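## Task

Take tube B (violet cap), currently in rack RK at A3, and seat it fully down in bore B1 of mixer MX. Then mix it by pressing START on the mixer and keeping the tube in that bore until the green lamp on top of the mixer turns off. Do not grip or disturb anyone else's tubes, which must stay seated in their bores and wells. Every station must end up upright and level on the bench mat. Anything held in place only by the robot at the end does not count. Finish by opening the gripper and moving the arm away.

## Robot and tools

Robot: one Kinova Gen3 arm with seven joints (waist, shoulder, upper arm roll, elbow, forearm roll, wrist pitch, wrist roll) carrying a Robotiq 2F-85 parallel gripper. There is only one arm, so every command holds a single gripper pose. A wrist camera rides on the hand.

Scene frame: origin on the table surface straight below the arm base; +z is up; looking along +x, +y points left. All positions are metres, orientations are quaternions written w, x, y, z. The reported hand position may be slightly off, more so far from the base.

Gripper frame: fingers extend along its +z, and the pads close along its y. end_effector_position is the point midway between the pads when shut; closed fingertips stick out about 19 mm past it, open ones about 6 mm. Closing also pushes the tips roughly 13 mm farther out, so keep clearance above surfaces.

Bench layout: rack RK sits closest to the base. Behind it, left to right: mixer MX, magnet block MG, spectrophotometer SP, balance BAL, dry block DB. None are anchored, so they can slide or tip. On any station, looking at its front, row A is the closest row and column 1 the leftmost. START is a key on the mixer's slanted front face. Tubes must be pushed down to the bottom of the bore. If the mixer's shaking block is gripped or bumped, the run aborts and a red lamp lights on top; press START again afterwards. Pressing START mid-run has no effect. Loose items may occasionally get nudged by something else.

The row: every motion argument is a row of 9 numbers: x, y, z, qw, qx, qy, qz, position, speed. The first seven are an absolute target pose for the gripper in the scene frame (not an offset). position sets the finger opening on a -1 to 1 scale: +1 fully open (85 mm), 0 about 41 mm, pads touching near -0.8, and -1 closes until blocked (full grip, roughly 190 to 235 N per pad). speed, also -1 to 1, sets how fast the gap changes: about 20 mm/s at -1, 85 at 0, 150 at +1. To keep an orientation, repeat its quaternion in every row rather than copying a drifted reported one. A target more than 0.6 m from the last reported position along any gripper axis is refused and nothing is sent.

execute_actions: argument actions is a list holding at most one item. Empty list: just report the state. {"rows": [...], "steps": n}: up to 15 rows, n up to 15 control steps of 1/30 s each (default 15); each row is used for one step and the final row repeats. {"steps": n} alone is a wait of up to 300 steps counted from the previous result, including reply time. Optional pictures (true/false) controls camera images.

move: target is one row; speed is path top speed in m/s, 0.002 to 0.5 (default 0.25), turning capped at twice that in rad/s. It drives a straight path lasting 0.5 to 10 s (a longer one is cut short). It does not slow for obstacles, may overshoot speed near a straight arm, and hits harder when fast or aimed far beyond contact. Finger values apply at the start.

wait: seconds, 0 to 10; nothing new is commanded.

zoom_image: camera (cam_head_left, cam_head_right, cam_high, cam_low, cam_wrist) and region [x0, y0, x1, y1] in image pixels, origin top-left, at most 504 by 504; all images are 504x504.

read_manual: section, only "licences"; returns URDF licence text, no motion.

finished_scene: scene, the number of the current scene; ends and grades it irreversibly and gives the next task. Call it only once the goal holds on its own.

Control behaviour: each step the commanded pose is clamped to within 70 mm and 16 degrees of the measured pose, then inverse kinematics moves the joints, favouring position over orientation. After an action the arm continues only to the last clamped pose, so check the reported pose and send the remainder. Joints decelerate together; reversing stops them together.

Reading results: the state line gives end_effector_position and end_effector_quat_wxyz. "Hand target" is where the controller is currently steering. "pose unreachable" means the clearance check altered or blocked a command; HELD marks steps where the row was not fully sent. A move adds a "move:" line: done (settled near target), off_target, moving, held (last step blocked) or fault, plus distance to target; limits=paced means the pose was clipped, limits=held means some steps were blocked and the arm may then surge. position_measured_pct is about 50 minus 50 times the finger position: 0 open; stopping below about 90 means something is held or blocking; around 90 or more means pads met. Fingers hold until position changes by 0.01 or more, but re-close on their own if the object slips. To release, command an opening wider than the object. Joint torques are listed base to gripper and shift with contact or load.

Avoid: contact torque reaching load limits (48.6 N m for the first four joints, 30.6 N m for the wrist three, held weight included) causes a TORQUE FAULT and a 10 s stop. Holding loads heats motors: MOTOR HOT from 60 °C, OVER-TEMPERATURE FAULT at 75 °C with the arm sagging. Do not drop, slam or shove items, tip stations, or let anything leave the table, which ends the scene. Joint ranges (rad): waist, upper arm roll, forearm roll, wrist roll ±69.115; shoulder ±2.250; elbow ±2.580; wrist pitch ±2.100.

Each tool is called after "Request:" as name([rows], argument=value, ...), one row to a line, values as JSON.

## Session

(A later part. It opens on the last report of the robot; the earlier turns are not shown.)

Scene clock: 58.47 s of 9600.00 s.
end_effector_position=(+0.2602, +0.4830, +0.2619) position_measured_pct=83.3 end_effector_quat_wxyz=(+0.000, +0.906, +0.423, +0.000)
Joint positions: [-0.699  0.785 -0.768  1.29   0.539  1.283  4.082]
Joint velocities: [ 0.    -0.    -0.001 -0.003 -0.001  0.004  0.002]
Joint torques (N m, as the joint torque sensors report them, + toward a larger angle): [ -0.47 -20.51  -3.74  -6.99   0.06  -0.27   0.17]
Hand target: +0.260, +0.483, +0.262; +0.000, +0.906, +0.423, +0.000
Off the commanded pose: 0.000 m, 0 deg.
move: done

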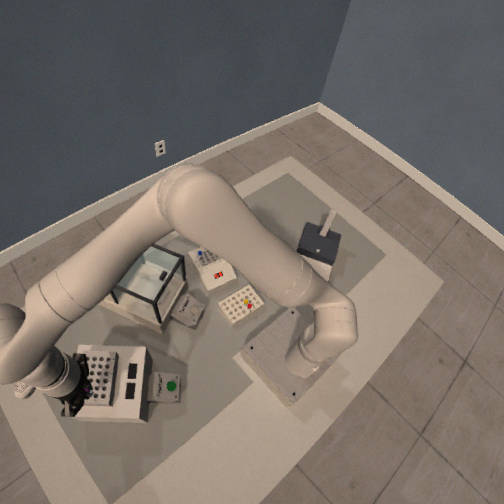

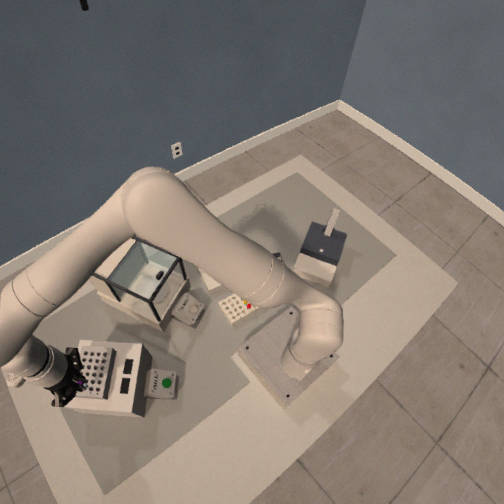

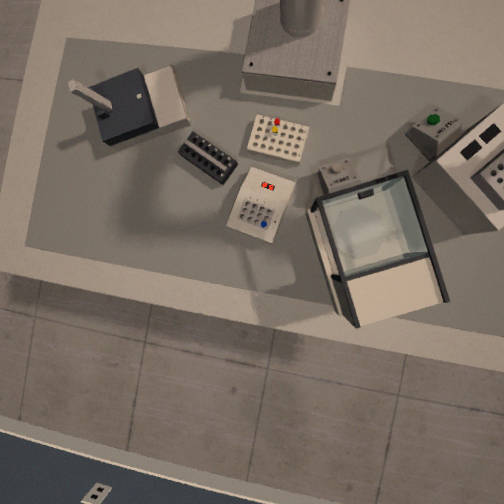

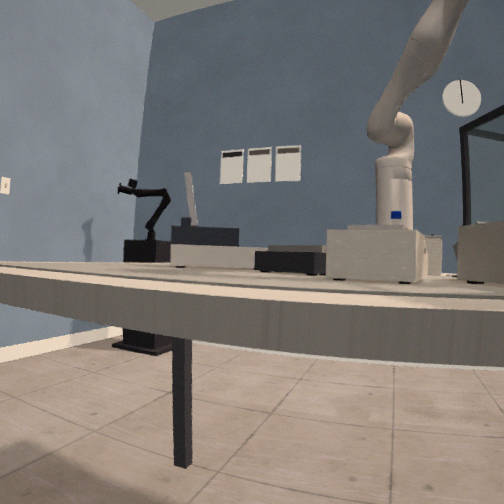

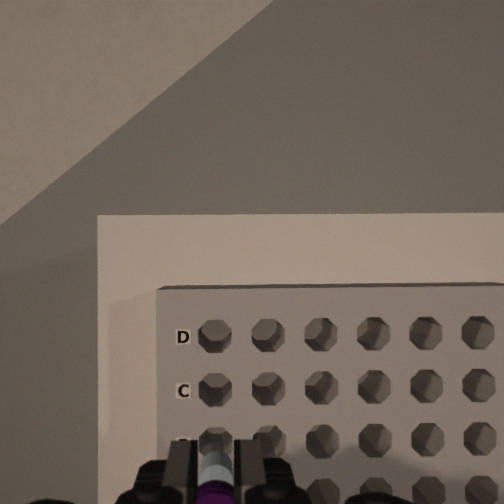

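Request:
move(target=[0.2612, 0.4842, 0.236, 0, 0.906, 0.423, 0, -1, 0], speed=0.012)

Scene clock: 69.30 s of 9600.00 s.
end_effector_position=(+0.2614, +0.4854, +0.2405) position_measured_pct=83.3 end_effector_quat_wxyz=(-0.002, +0.906, +0.423, +0.003)
Joint positions: [-0.7    0.809 -0.758  1.32   0.56   1.23   4.066]
Joint velocities: [ 0.    -0.     0.     0.002  0.002 -0.001 -0.003]
Joint torques (N m, as the joint torque sensors report them, + toward a larger angle): [ -0.22 -14.72  -2.54  -5.22   0.34  -1.32  -0.01]
Hand target: +0.261, +0.484, +0.236; -0.000, +0.906, +0.423, -0.000
Off the commanded pose: 0.005 m, 0 deg.
move: off_target

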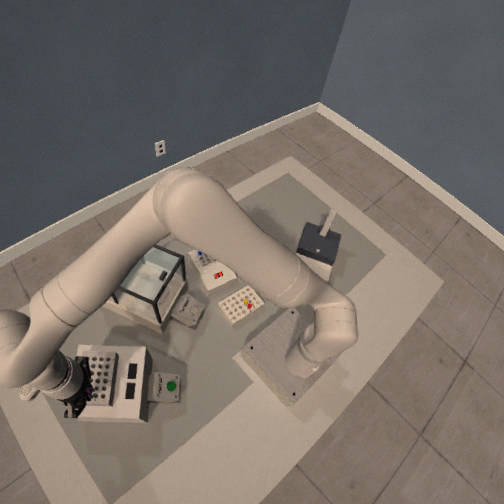

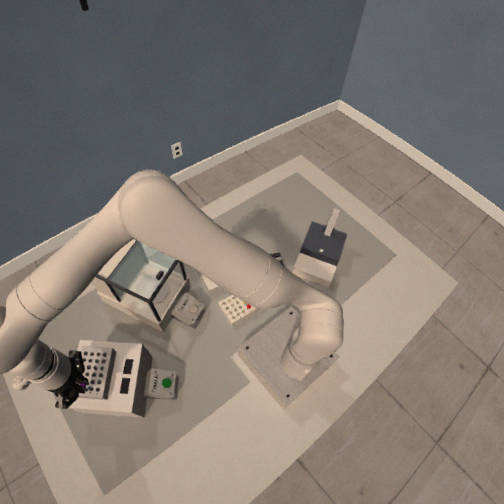

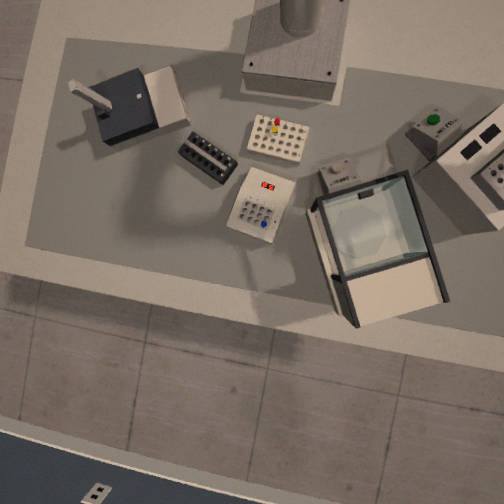

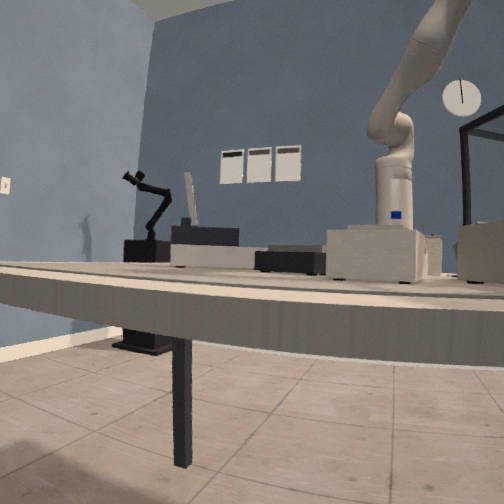

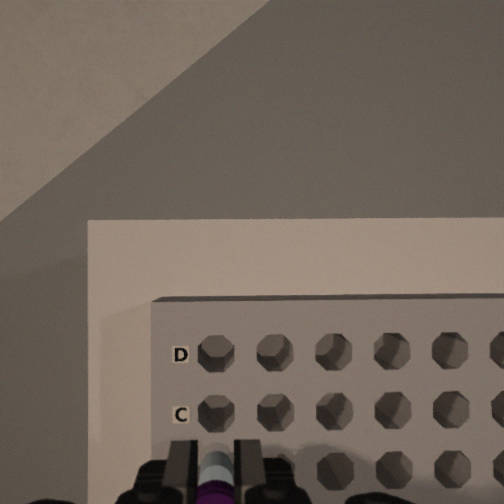

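Request:
zoom_image(camera="cam_wrist", region=[120, 380, 370, 504])

Region (120, 380, 370, 504) of cam_wrist's 504x504 image, scaled by 2.016; it fills the top 250 rows of this view, and the rest is white.

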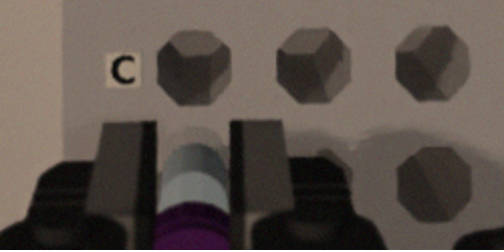

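Request:
move(target=[0.2592, 0.4818, 0.25, 0, 0.906, 0.423, 0, -1, 0], speed=0.02)

Request:
move(target=[0.2592, 0.4818, 0.236, 0, 0.906, 0.423, 0, -1, 0], speed=0.01)

Scene clock: 77.97 s of 9600.00 s.
end_effector_position=(+0.2592, +0.4818, +0.2498) position_measured_pct=83.3 end_effector_quat_wxyz=(-0.000, +0.906, +0.423, -0.000)
Joint positions: [-0.697  0.794 -0.764  1.315  0.548  1.252  4.072]
Joint velocities: [ 0.001 -0.003 -0.002 -0.001 -0.002  0.004 -0.001]
Joint torques (N m, as the joint torque sensors report them, + toward a larger angle): [ -0.2  -20.43  -3.64  -7.15  -0.27  -0.34  -0.04]
Hand target: +0.259, +0.482, +0.250; +0.000, +0.906, +0.423, +0.000
Off the commanded pose: 0.000 m, 0 deg.
move: done

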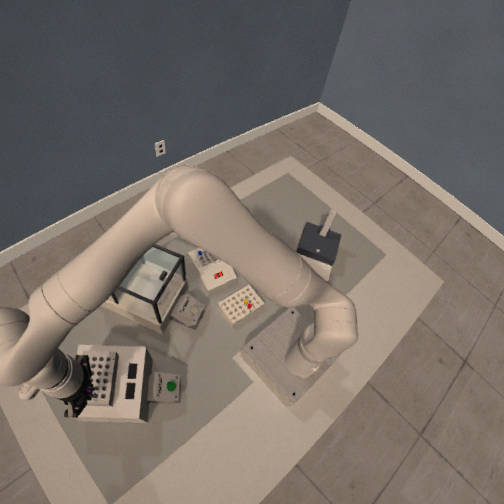

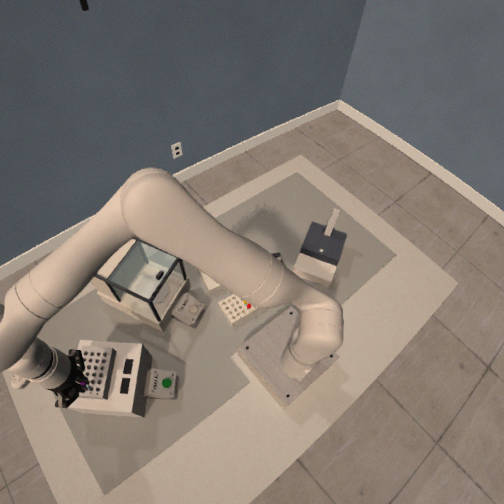

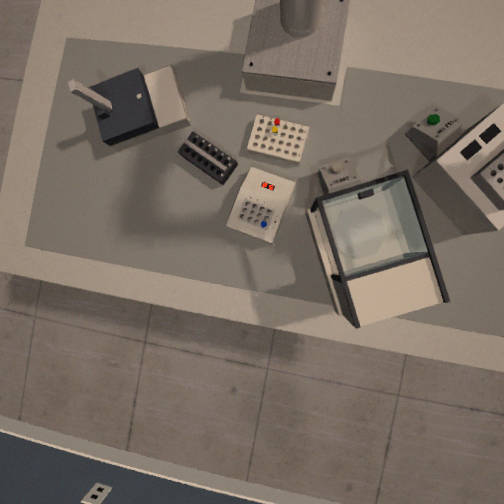

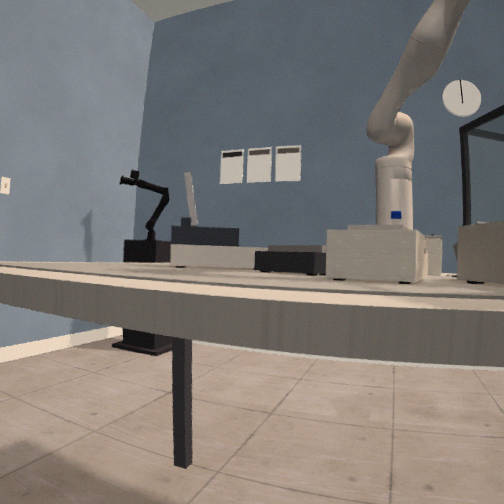

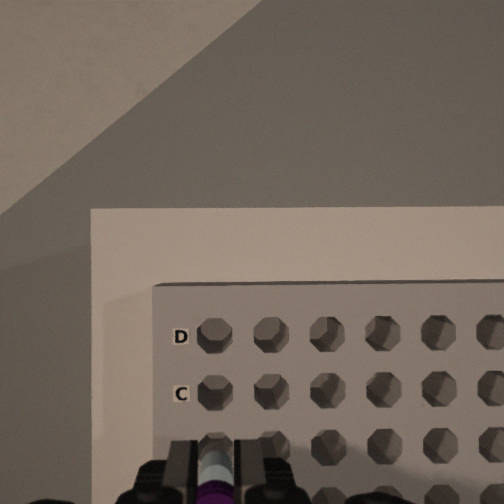

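Scene clock: 79.57 s of 9600.00 s.
end_effector_position=(+0.2592, +0.4818, +0.2361) position_measured_pct=83.3 end_effector_quat_wxyz=(-0.000, +0.906, +0.423, -0.000)
Joint positions: [-0.698  0.809 -0.757  1.335  0.559  1.221  4.062]
Joint velocities: [ 0.001  0.001 -0.     0.002  0.001 -0.002  0.001]
Joint torques (N m, as the joint torque sensors report them, + toward a larger angle): [ -0.43 -21.46  -4.    -7.49   0.02  -0.06   0.45]
Hand target: +0.259, +0.482, +0.236; -0.000, +0.906, +0.423, -0.000
Off the commanded pose: 0.000 m, 0 deg.
move: done

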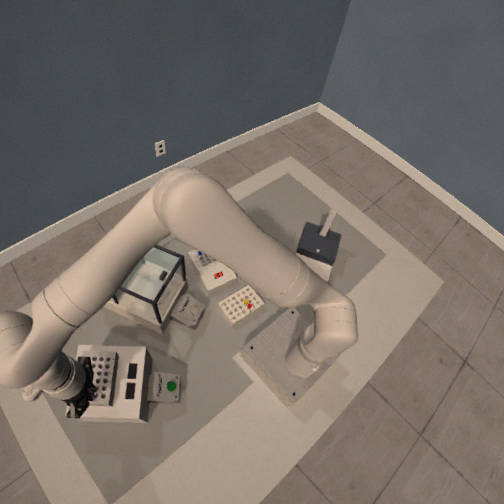

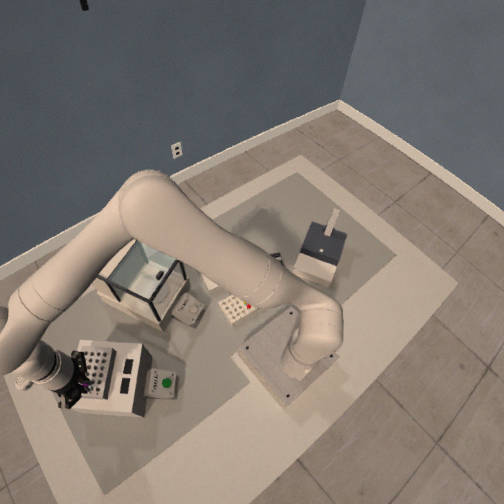

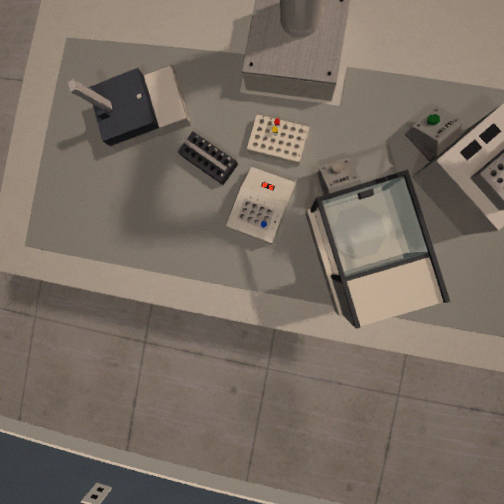

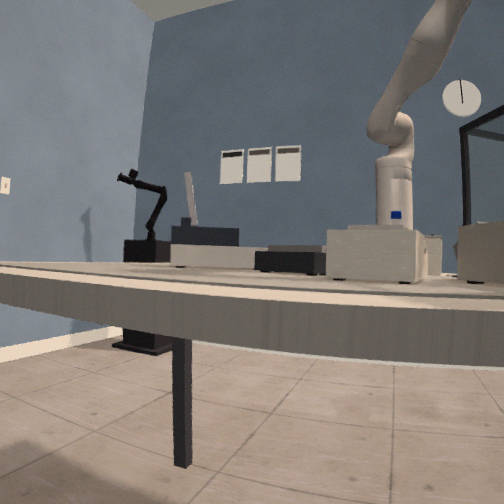

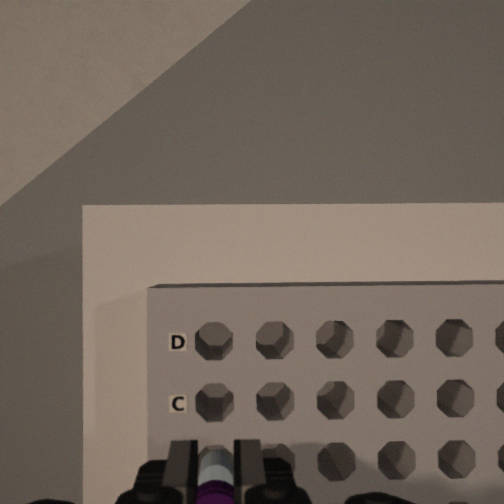

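It's entering. Continue down.

Request:
move(target=[0.2592, 0.4818, 0.219, 0, 0.906, 0.423, 0, -1, 0], speed=0.015)

Scene clock: 82.57 s of 9600.00 s.
end_effector_position=(+0.2590, +0.4819, +0.2191) position_measured_pct=83.3 end_effector_quat_wxyz=(-0.000, +0.906, +0.423, -0.000)
Joint positions: [-0.7    0.829 -0.748  1.357  0.574  1.184  4.05 ]
Joint velocities: [-0.     0.002  0.001  0.002  0.002 -0.003 -0.002]
Joint torques (N m, as the joint torque sensors report them, + toward a larger angle): [ -0.24 -20.68  -3.61  -7.26   0.08  -0.29   0.02]
Hand target: +0.259, +0.482, +0.219; -0.000, +0.906, +0.423, -0.000
Off the commanded pose: 0.000 m, 0 deg.
move: done

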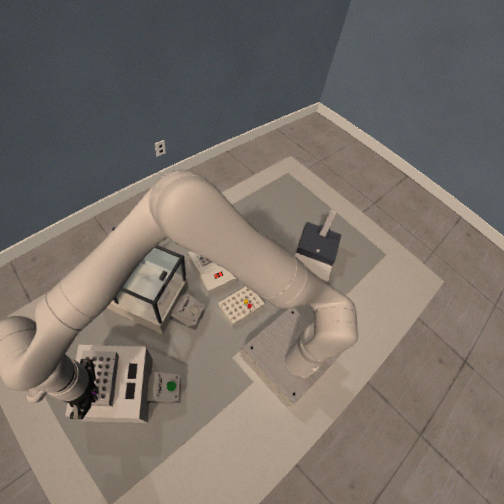

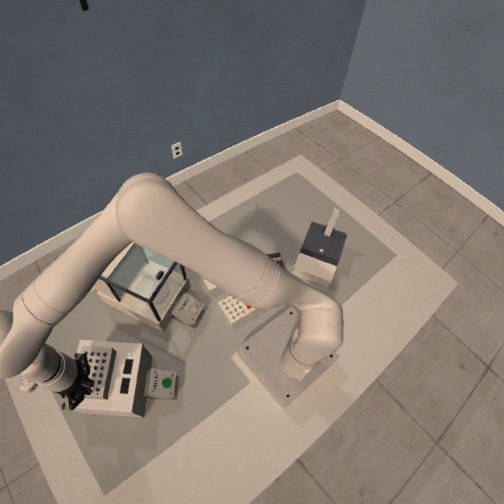

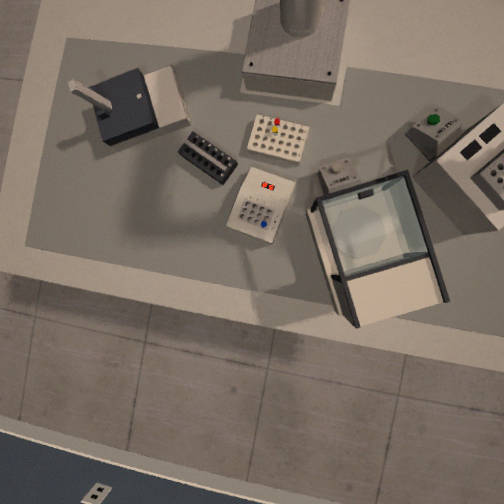

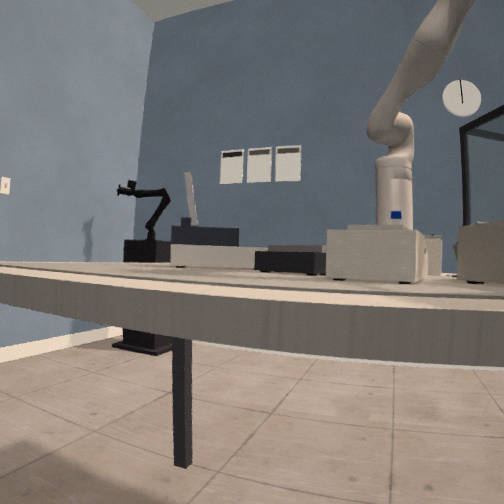

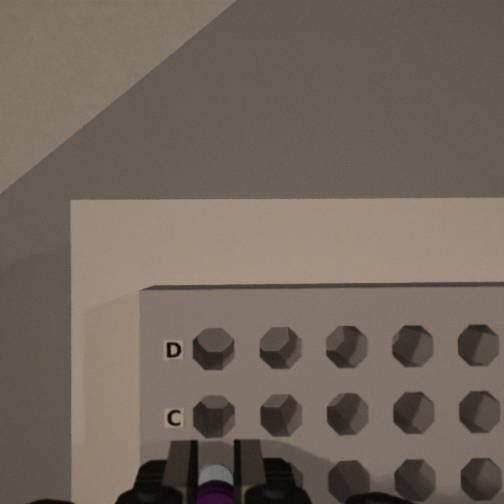

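Request:
move(target=[0.2592, 0.4818, 0.219, 0, 0.906, 0.423, 0, -0.3, 0], speed=0.02)

Request:
move(target=[0.2592, 0.4818, 0.262, 0, 0.906, 0.423, 0, -0.3, 0], speed=0.05)

Request:
move(target=[0.2592, 0.4818, 0.258, 0, 0.906, 0.423, 0, -1, 0], speed=0.02)

Request:
move(target=[0.2592, 0.4818, 0.224, 0, 0.906, 0.423, 0, -1, 0], speed=0.012)

Scene clock: 86.70 s of 9600.00 s.
end_effector_position=(+0.2592, +0.4818, +0.2190) position_measured_pct=65.1 end_effector_quat_wxyz=(-0.000, +0.906, +0.423, -0.000)
Joint positions: [-0.7    0.829 -0.748  1.358  0.574  1.184  4.05 ]
Joint velocities: [-0.    -0.    -0.001 -0.001 -0.     0.     0.   ]
Joint torques (N m, as the joint torque sensors report them, + toward a larger angle): [ -0.54 -21.05  -4.12  -6.97   0.16   0.05  -0.05]
Hand target: +0.259, +0.482, +0.219; +0.000, +0.906, +0.423, -0.000
Off the commanded pose: 0.000 m, 0 deg.
move: done

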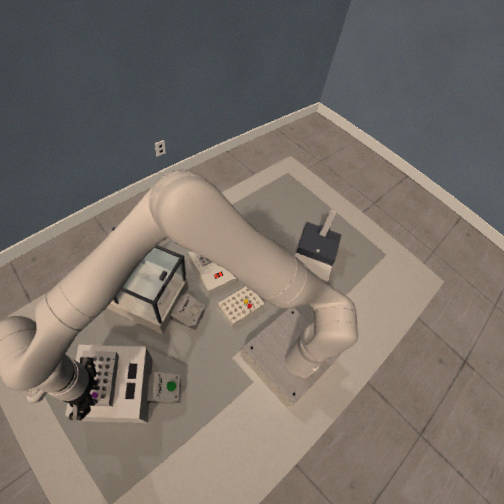

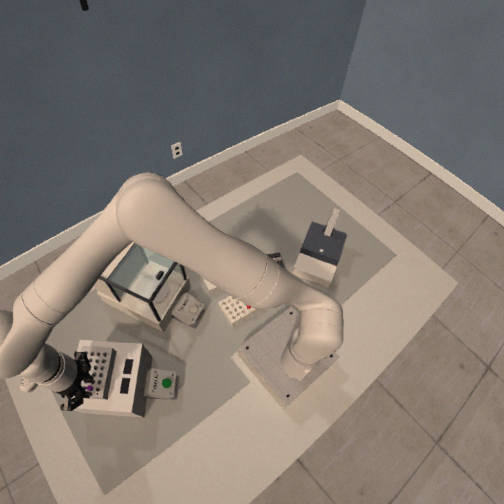

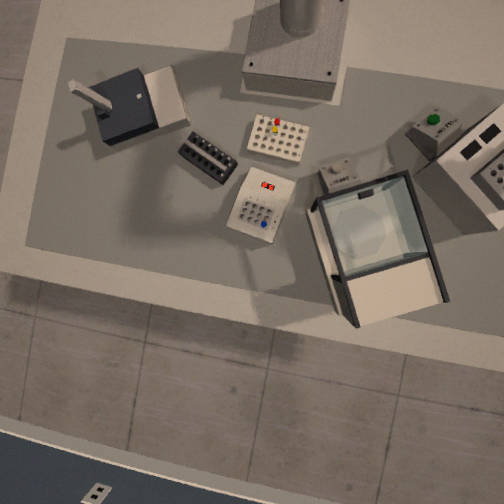

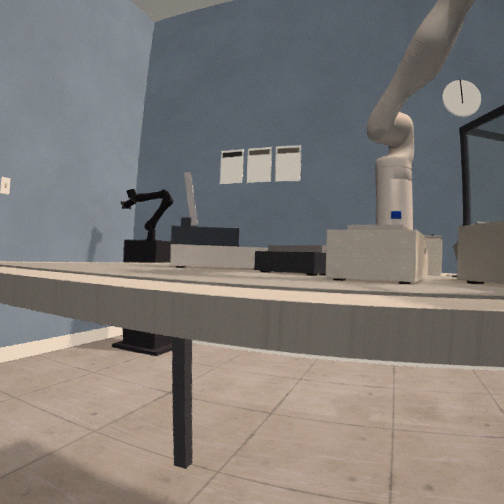

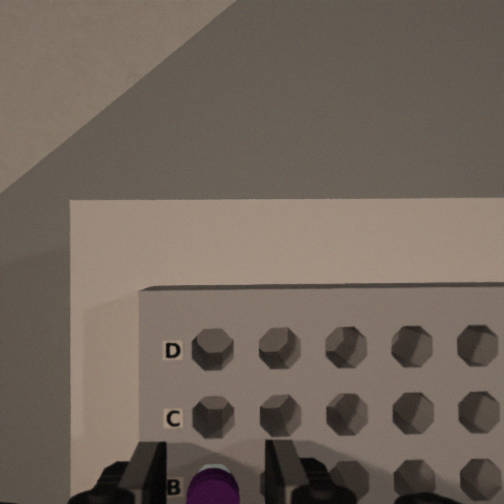

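Scene clock: 87.90 s of 9600.00 s.
end_effector_position=(+0.2592, +0.4817, +0.2619) position_measured_pct=65.1 end_effector_quat_wxyz=(+0.000, +0.906, +0.423, +0.000)
Joint positions: [-0.697  0.782 -0.769  1.296  0.538  1.28   4.08 ]
Joint velocities: [ 0.    -0.002  0.    -0.003 -0.001  0.003 -0.   ]
Joint torques (N m, as the joint torque sensors report them, + toward a larger angle): [ -0.31 -21.06  -3.43  -7.16   0.12  -0.44   0.07]
Hand target: +0.259, +0.482, +0.262; +0.000, +0.906, +0.423, +0.000
Off the commanded pose: 0.000 m, 0 deg.
move: done

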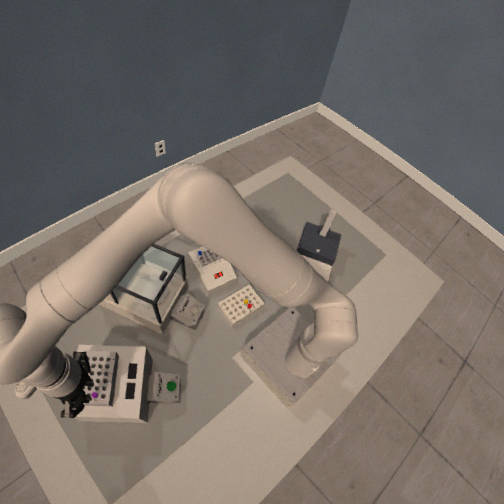

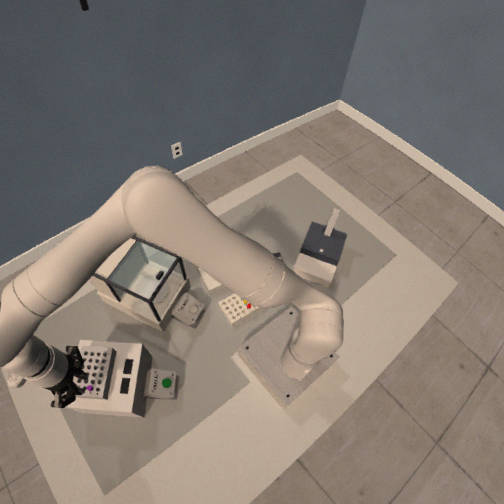

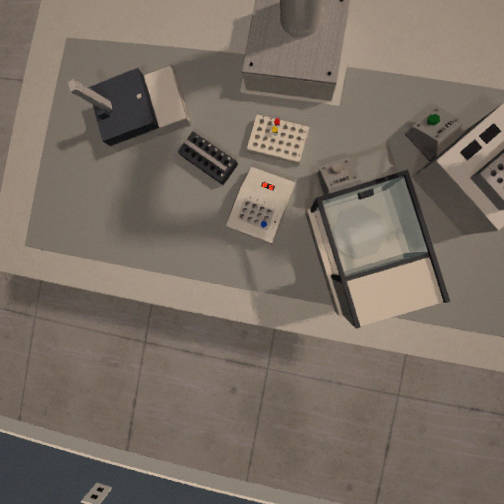

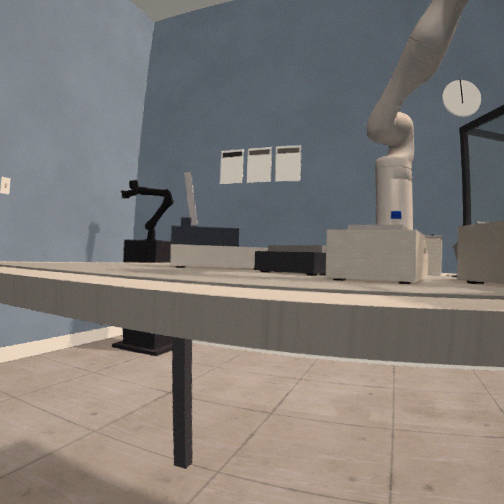

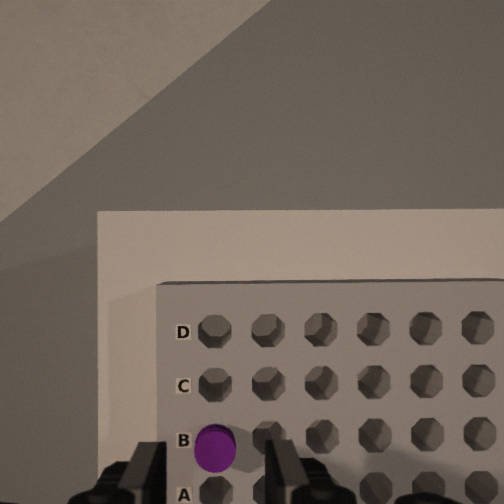

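Scene clock: 88.60 s of 9600.00 s.
end_effector_position=(+0.2592, +0.4818, +0.2581) position_measured_pct=91.7 end_effector_quat_wxyz=(-0.000, +0.906, +0.423, +0.000)
Joint positions: [-0.697  0.786 -0.767  1.302  0.541  1.271  4.078]
Joint velocities: [-0.     0.001  0.     0.002 -0.001 -0.002 -0.   ]
Joint torques (N m, as the joint torque sensors report them, + toward a larger angle): [  0.23 -20.75  -3.09  -8.     0.    -0.23   0.  ]
Hand target: +0.259, +0.482, +0.258; -0.000, +0.906, +0.423, -0.000
Off the commanded pose: 0.000 m, 0 deg.
move: done

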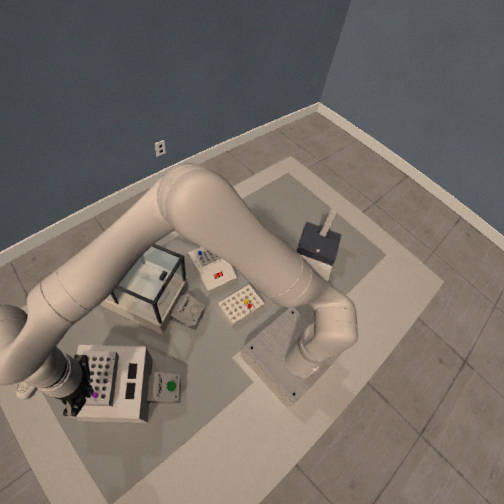

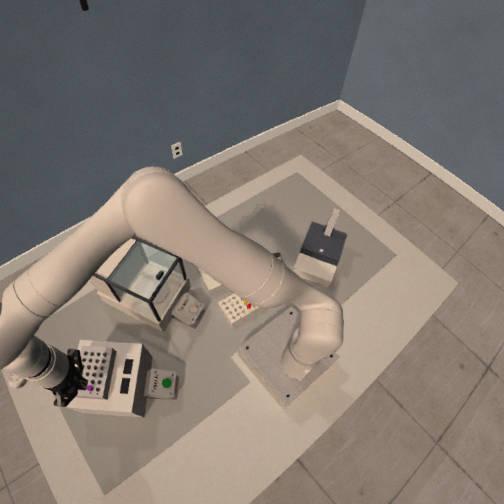

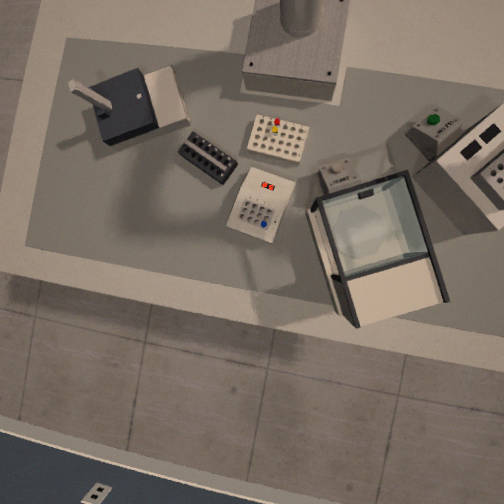

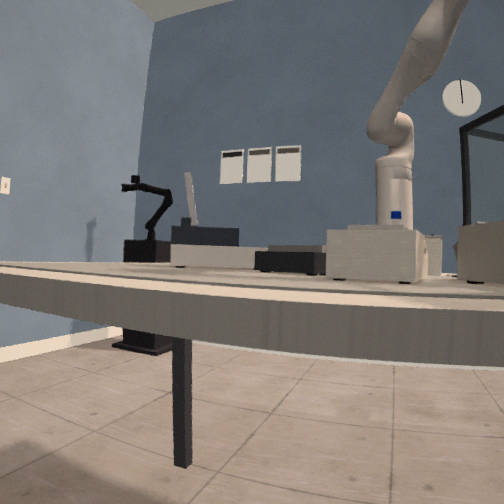

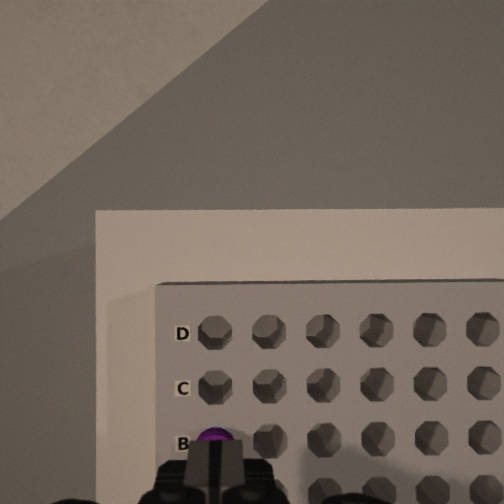

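Scene clock: 91.67 s of 9600.00 s.
end_effector_position=(+0.2594, +0.4828, +0.2285) position_measured_pct=91.7 end_effector_quat_wxyz=(-0.001, +0.906, +0.423, +0.003)
Joint positions: [-0.698  0.816 -0.754  1.349  0.569  1.198  4.053]
Joint velocities: [ 0.    -0.    -0.001  0.001  0.004 -0.001 -0.002]
Joint torques (N m, as the joint torque sensors report them, + toward a larger angle): [ -0.71 -14.71  -2.23  -5.47   0.51  -1.47  -0.3 ]
Hand target: +0.259, +0.482, +0.224; -0.000, +0.906, +0.423, -0.000
Off the commanded pose: 0.005 m, 0 deg.
move: off_target

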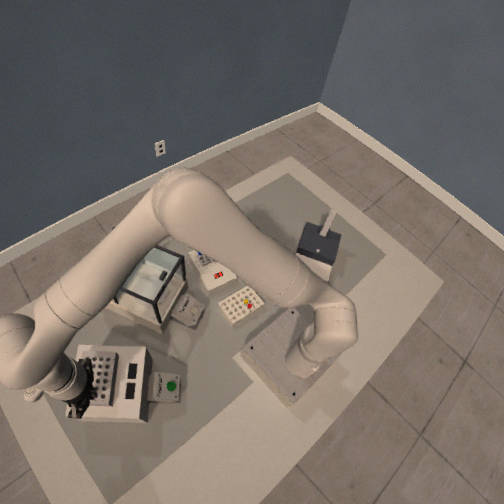

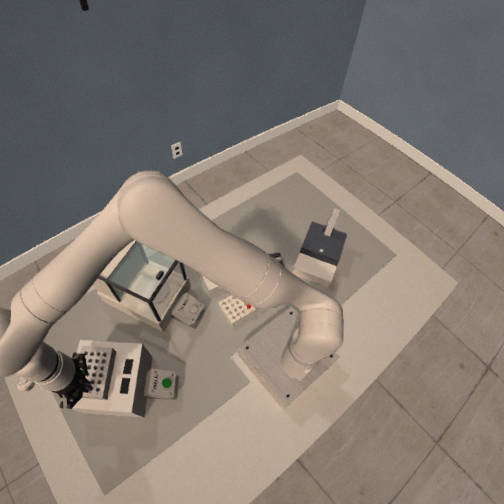

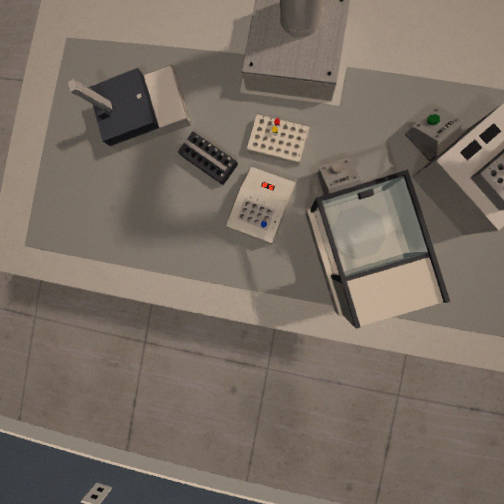

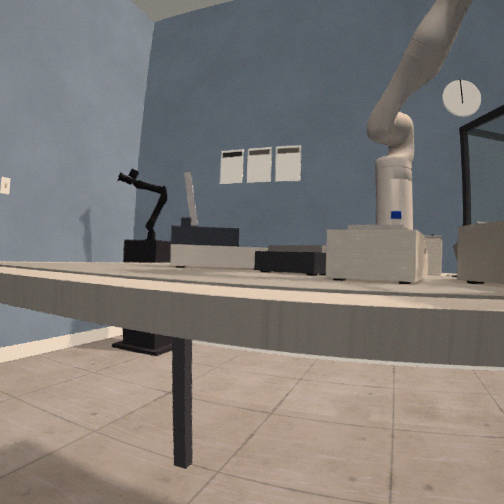

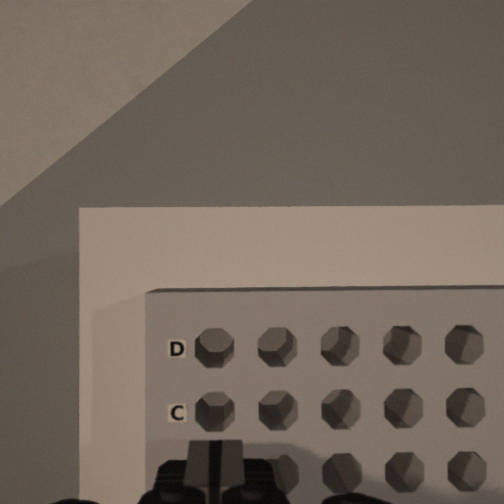

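Request:
move(target=[0.2592, 0.4818, 0.27, 0, 0.906, 0.423, 0, -1, 0], speed=0.08)

Request:
move(target=[0.1841, 0.3223, 0.27, 0, 0.906, 0.423, 0, -1, 0], speed=0.2)

Request:
move(target=[0.1841, 0.3223, 0.16, 0, 0.906, 0.423, 0, -1, 0], speed=0.1)

Scene clock: 98.40 s of 9600.00 s.
end_effector_position=(+0.2592, +0.4817, +0.2699) position_measured_pct=91.7 end_effector_quat_wxyz=(+0.000, +0.906, +0.423, +0.000)
Joint positions: [-0.697  0.774 -0.773  1.283  0.533  1.299  4.085]
Joint velocities: [ 0.    -0.001  0.001 -0.003  0.     0.003 -0.   ]
Joint torques (N m, as the joint torque sensors report them, + toward a larger angle): [ -0.48 -20.35  -4.22  -7.28   0.26  -0.23   0.28]
Hand target: +0.259, +0.482, +0.270; +0.000, +0.906, +0.423, +0.000
Off the commanded pose: 0.000 m, 0 deg.
move: done

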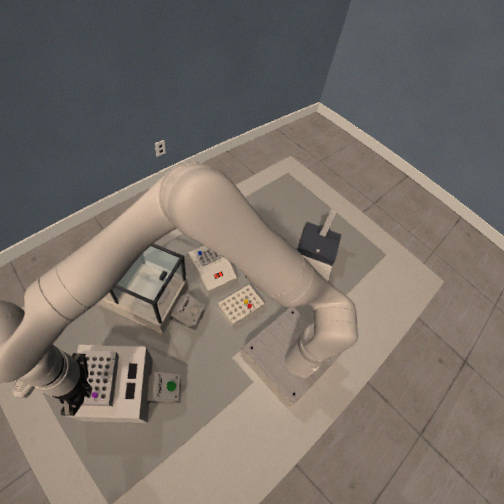

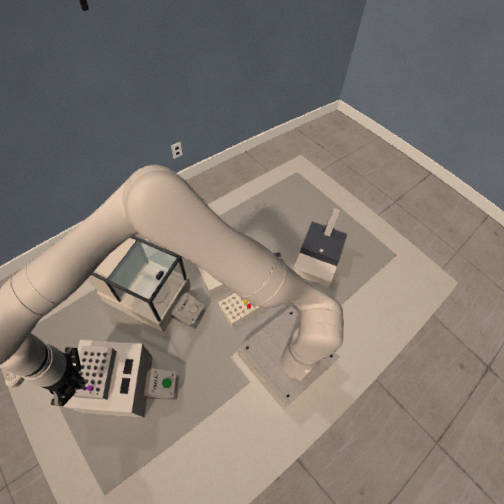

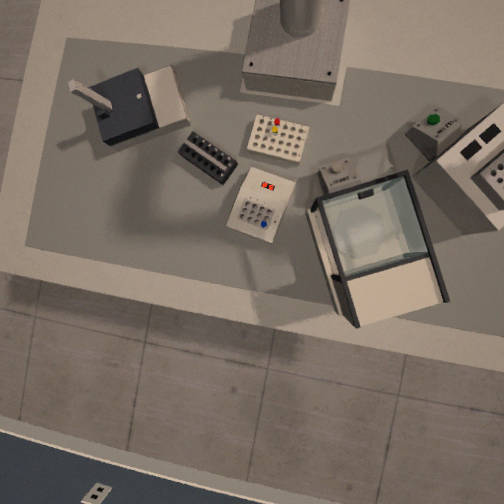

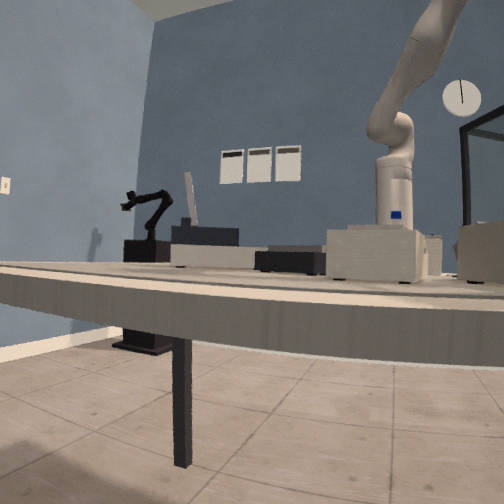

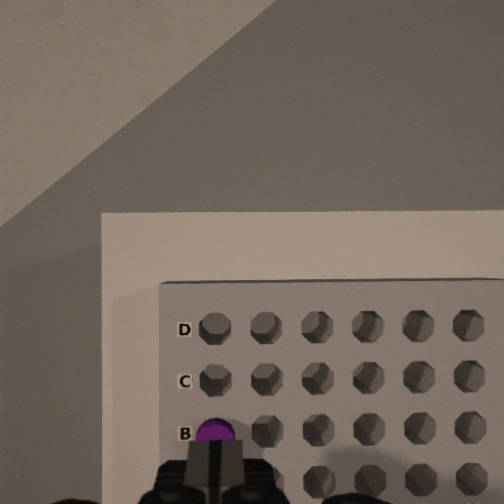

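Scene clock: 99.83 s of 9600.00 s.
end_effector_position=(+0.1838, +0.3224, +0.2696) position_measured_pct=91.7 end_effector_quat_wxyz=(+0.000, +0.906, +0.424, -0.000)
Joint positions: [-0.423  0.426 -0.898  1.905  0.393  1.007  4.059]
Joint velocities: [ 0.008 -0.008 -0.     0.002 -0.002 -0.002  0.003]
Joint torques (N m, as the joint torque sensors report them, + toward a larger angle): [ -0.46 -12.    -2.03  -6.68   0.15  -0.34   0.24]
Hand target: +0.184, +0.322, +0.270; +0.000, +0.906, +0.423, -0.000
Off the commanded pose: 0.001 m, 0 deg.
move: done

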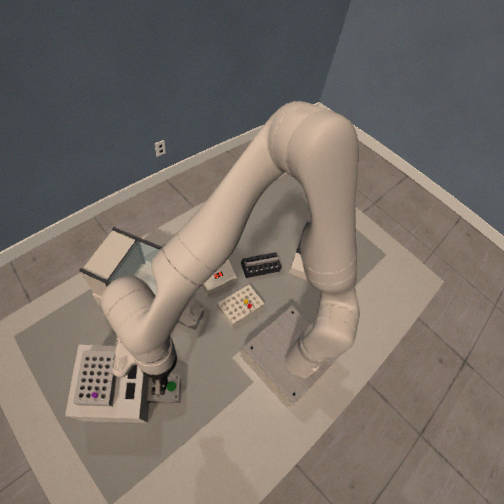

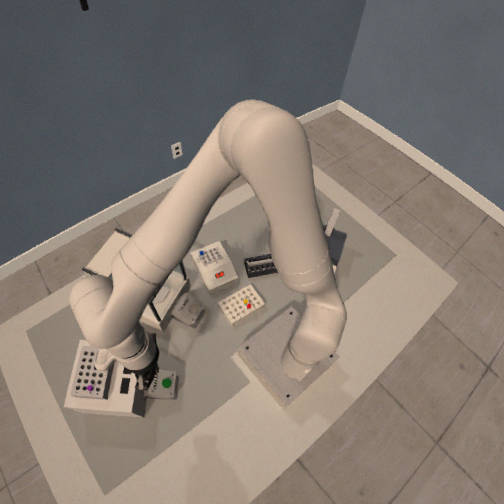

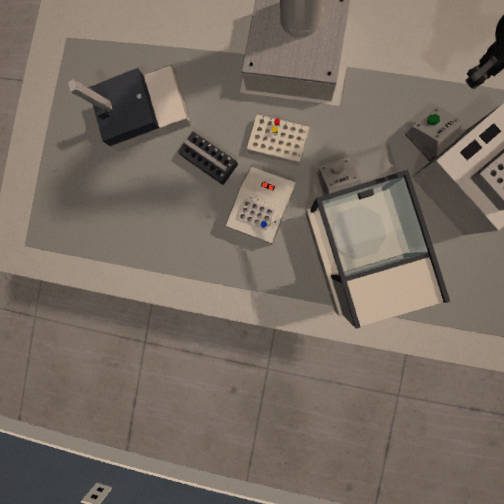

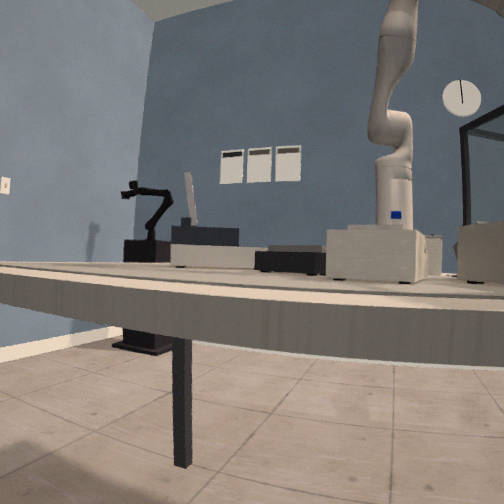

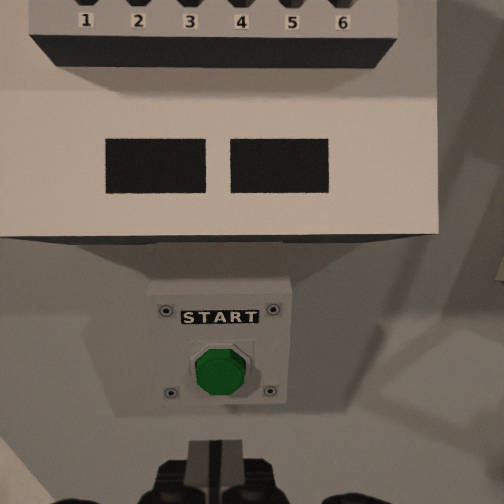

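Scene clock: 101.37 s of 9600.00 s.
end_effector_position=(+0.1840, +0.3225, +0.1602) position_measured_pct=91.7 end_effector_quat_wxyz=(-0.001, +0.906, +0.423, -0.000)
Joint positions: [-0.563  0.619 -0.737  2.051  0.636  0.718  3.844]
Joint velocities: [-0.005  0.004  0.001  0.001  0.004 -0.002 -0.004]
Joint torques (N m, as the joint torque sensors report them, + toward a larger angle): [ -0.19 -14.1   -2.35  -4.88  -0.27  -0.3    0.  ]
Hand target: +0.184, +0.323, +0.160; -0.001, +0.906, +0.423, -0.000
Off the commanded pose: 0.000 m, 0 deg.
move: done

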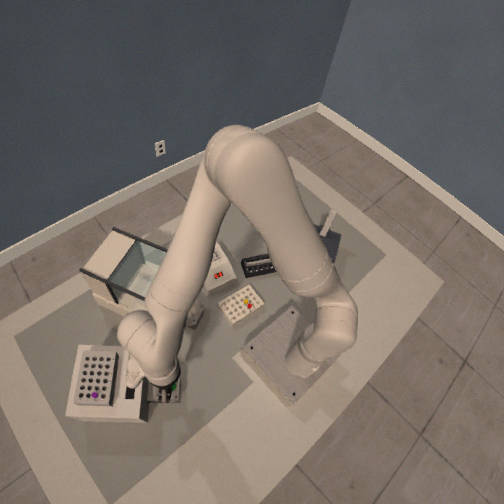

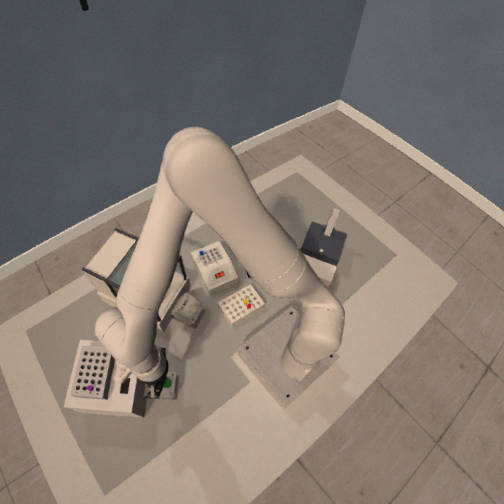

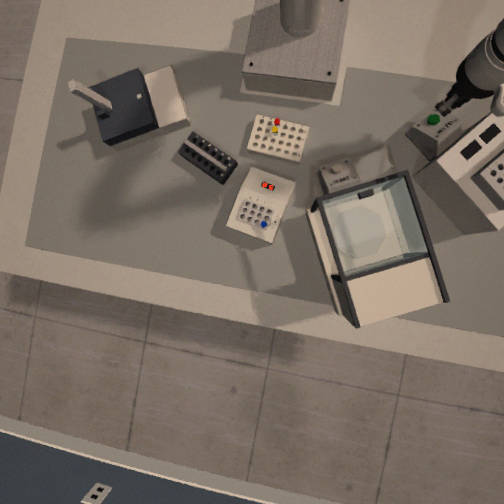

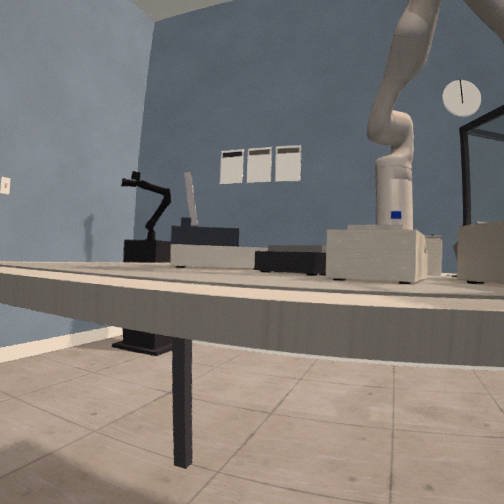

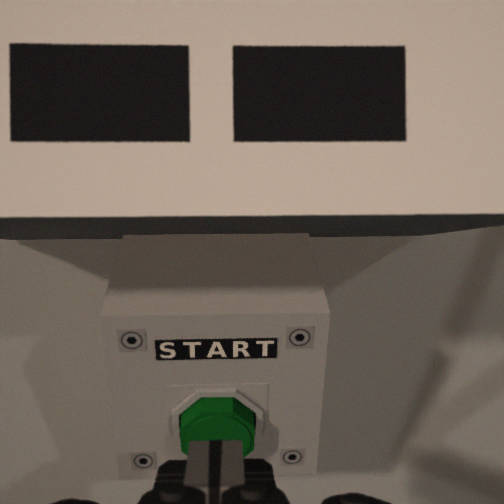

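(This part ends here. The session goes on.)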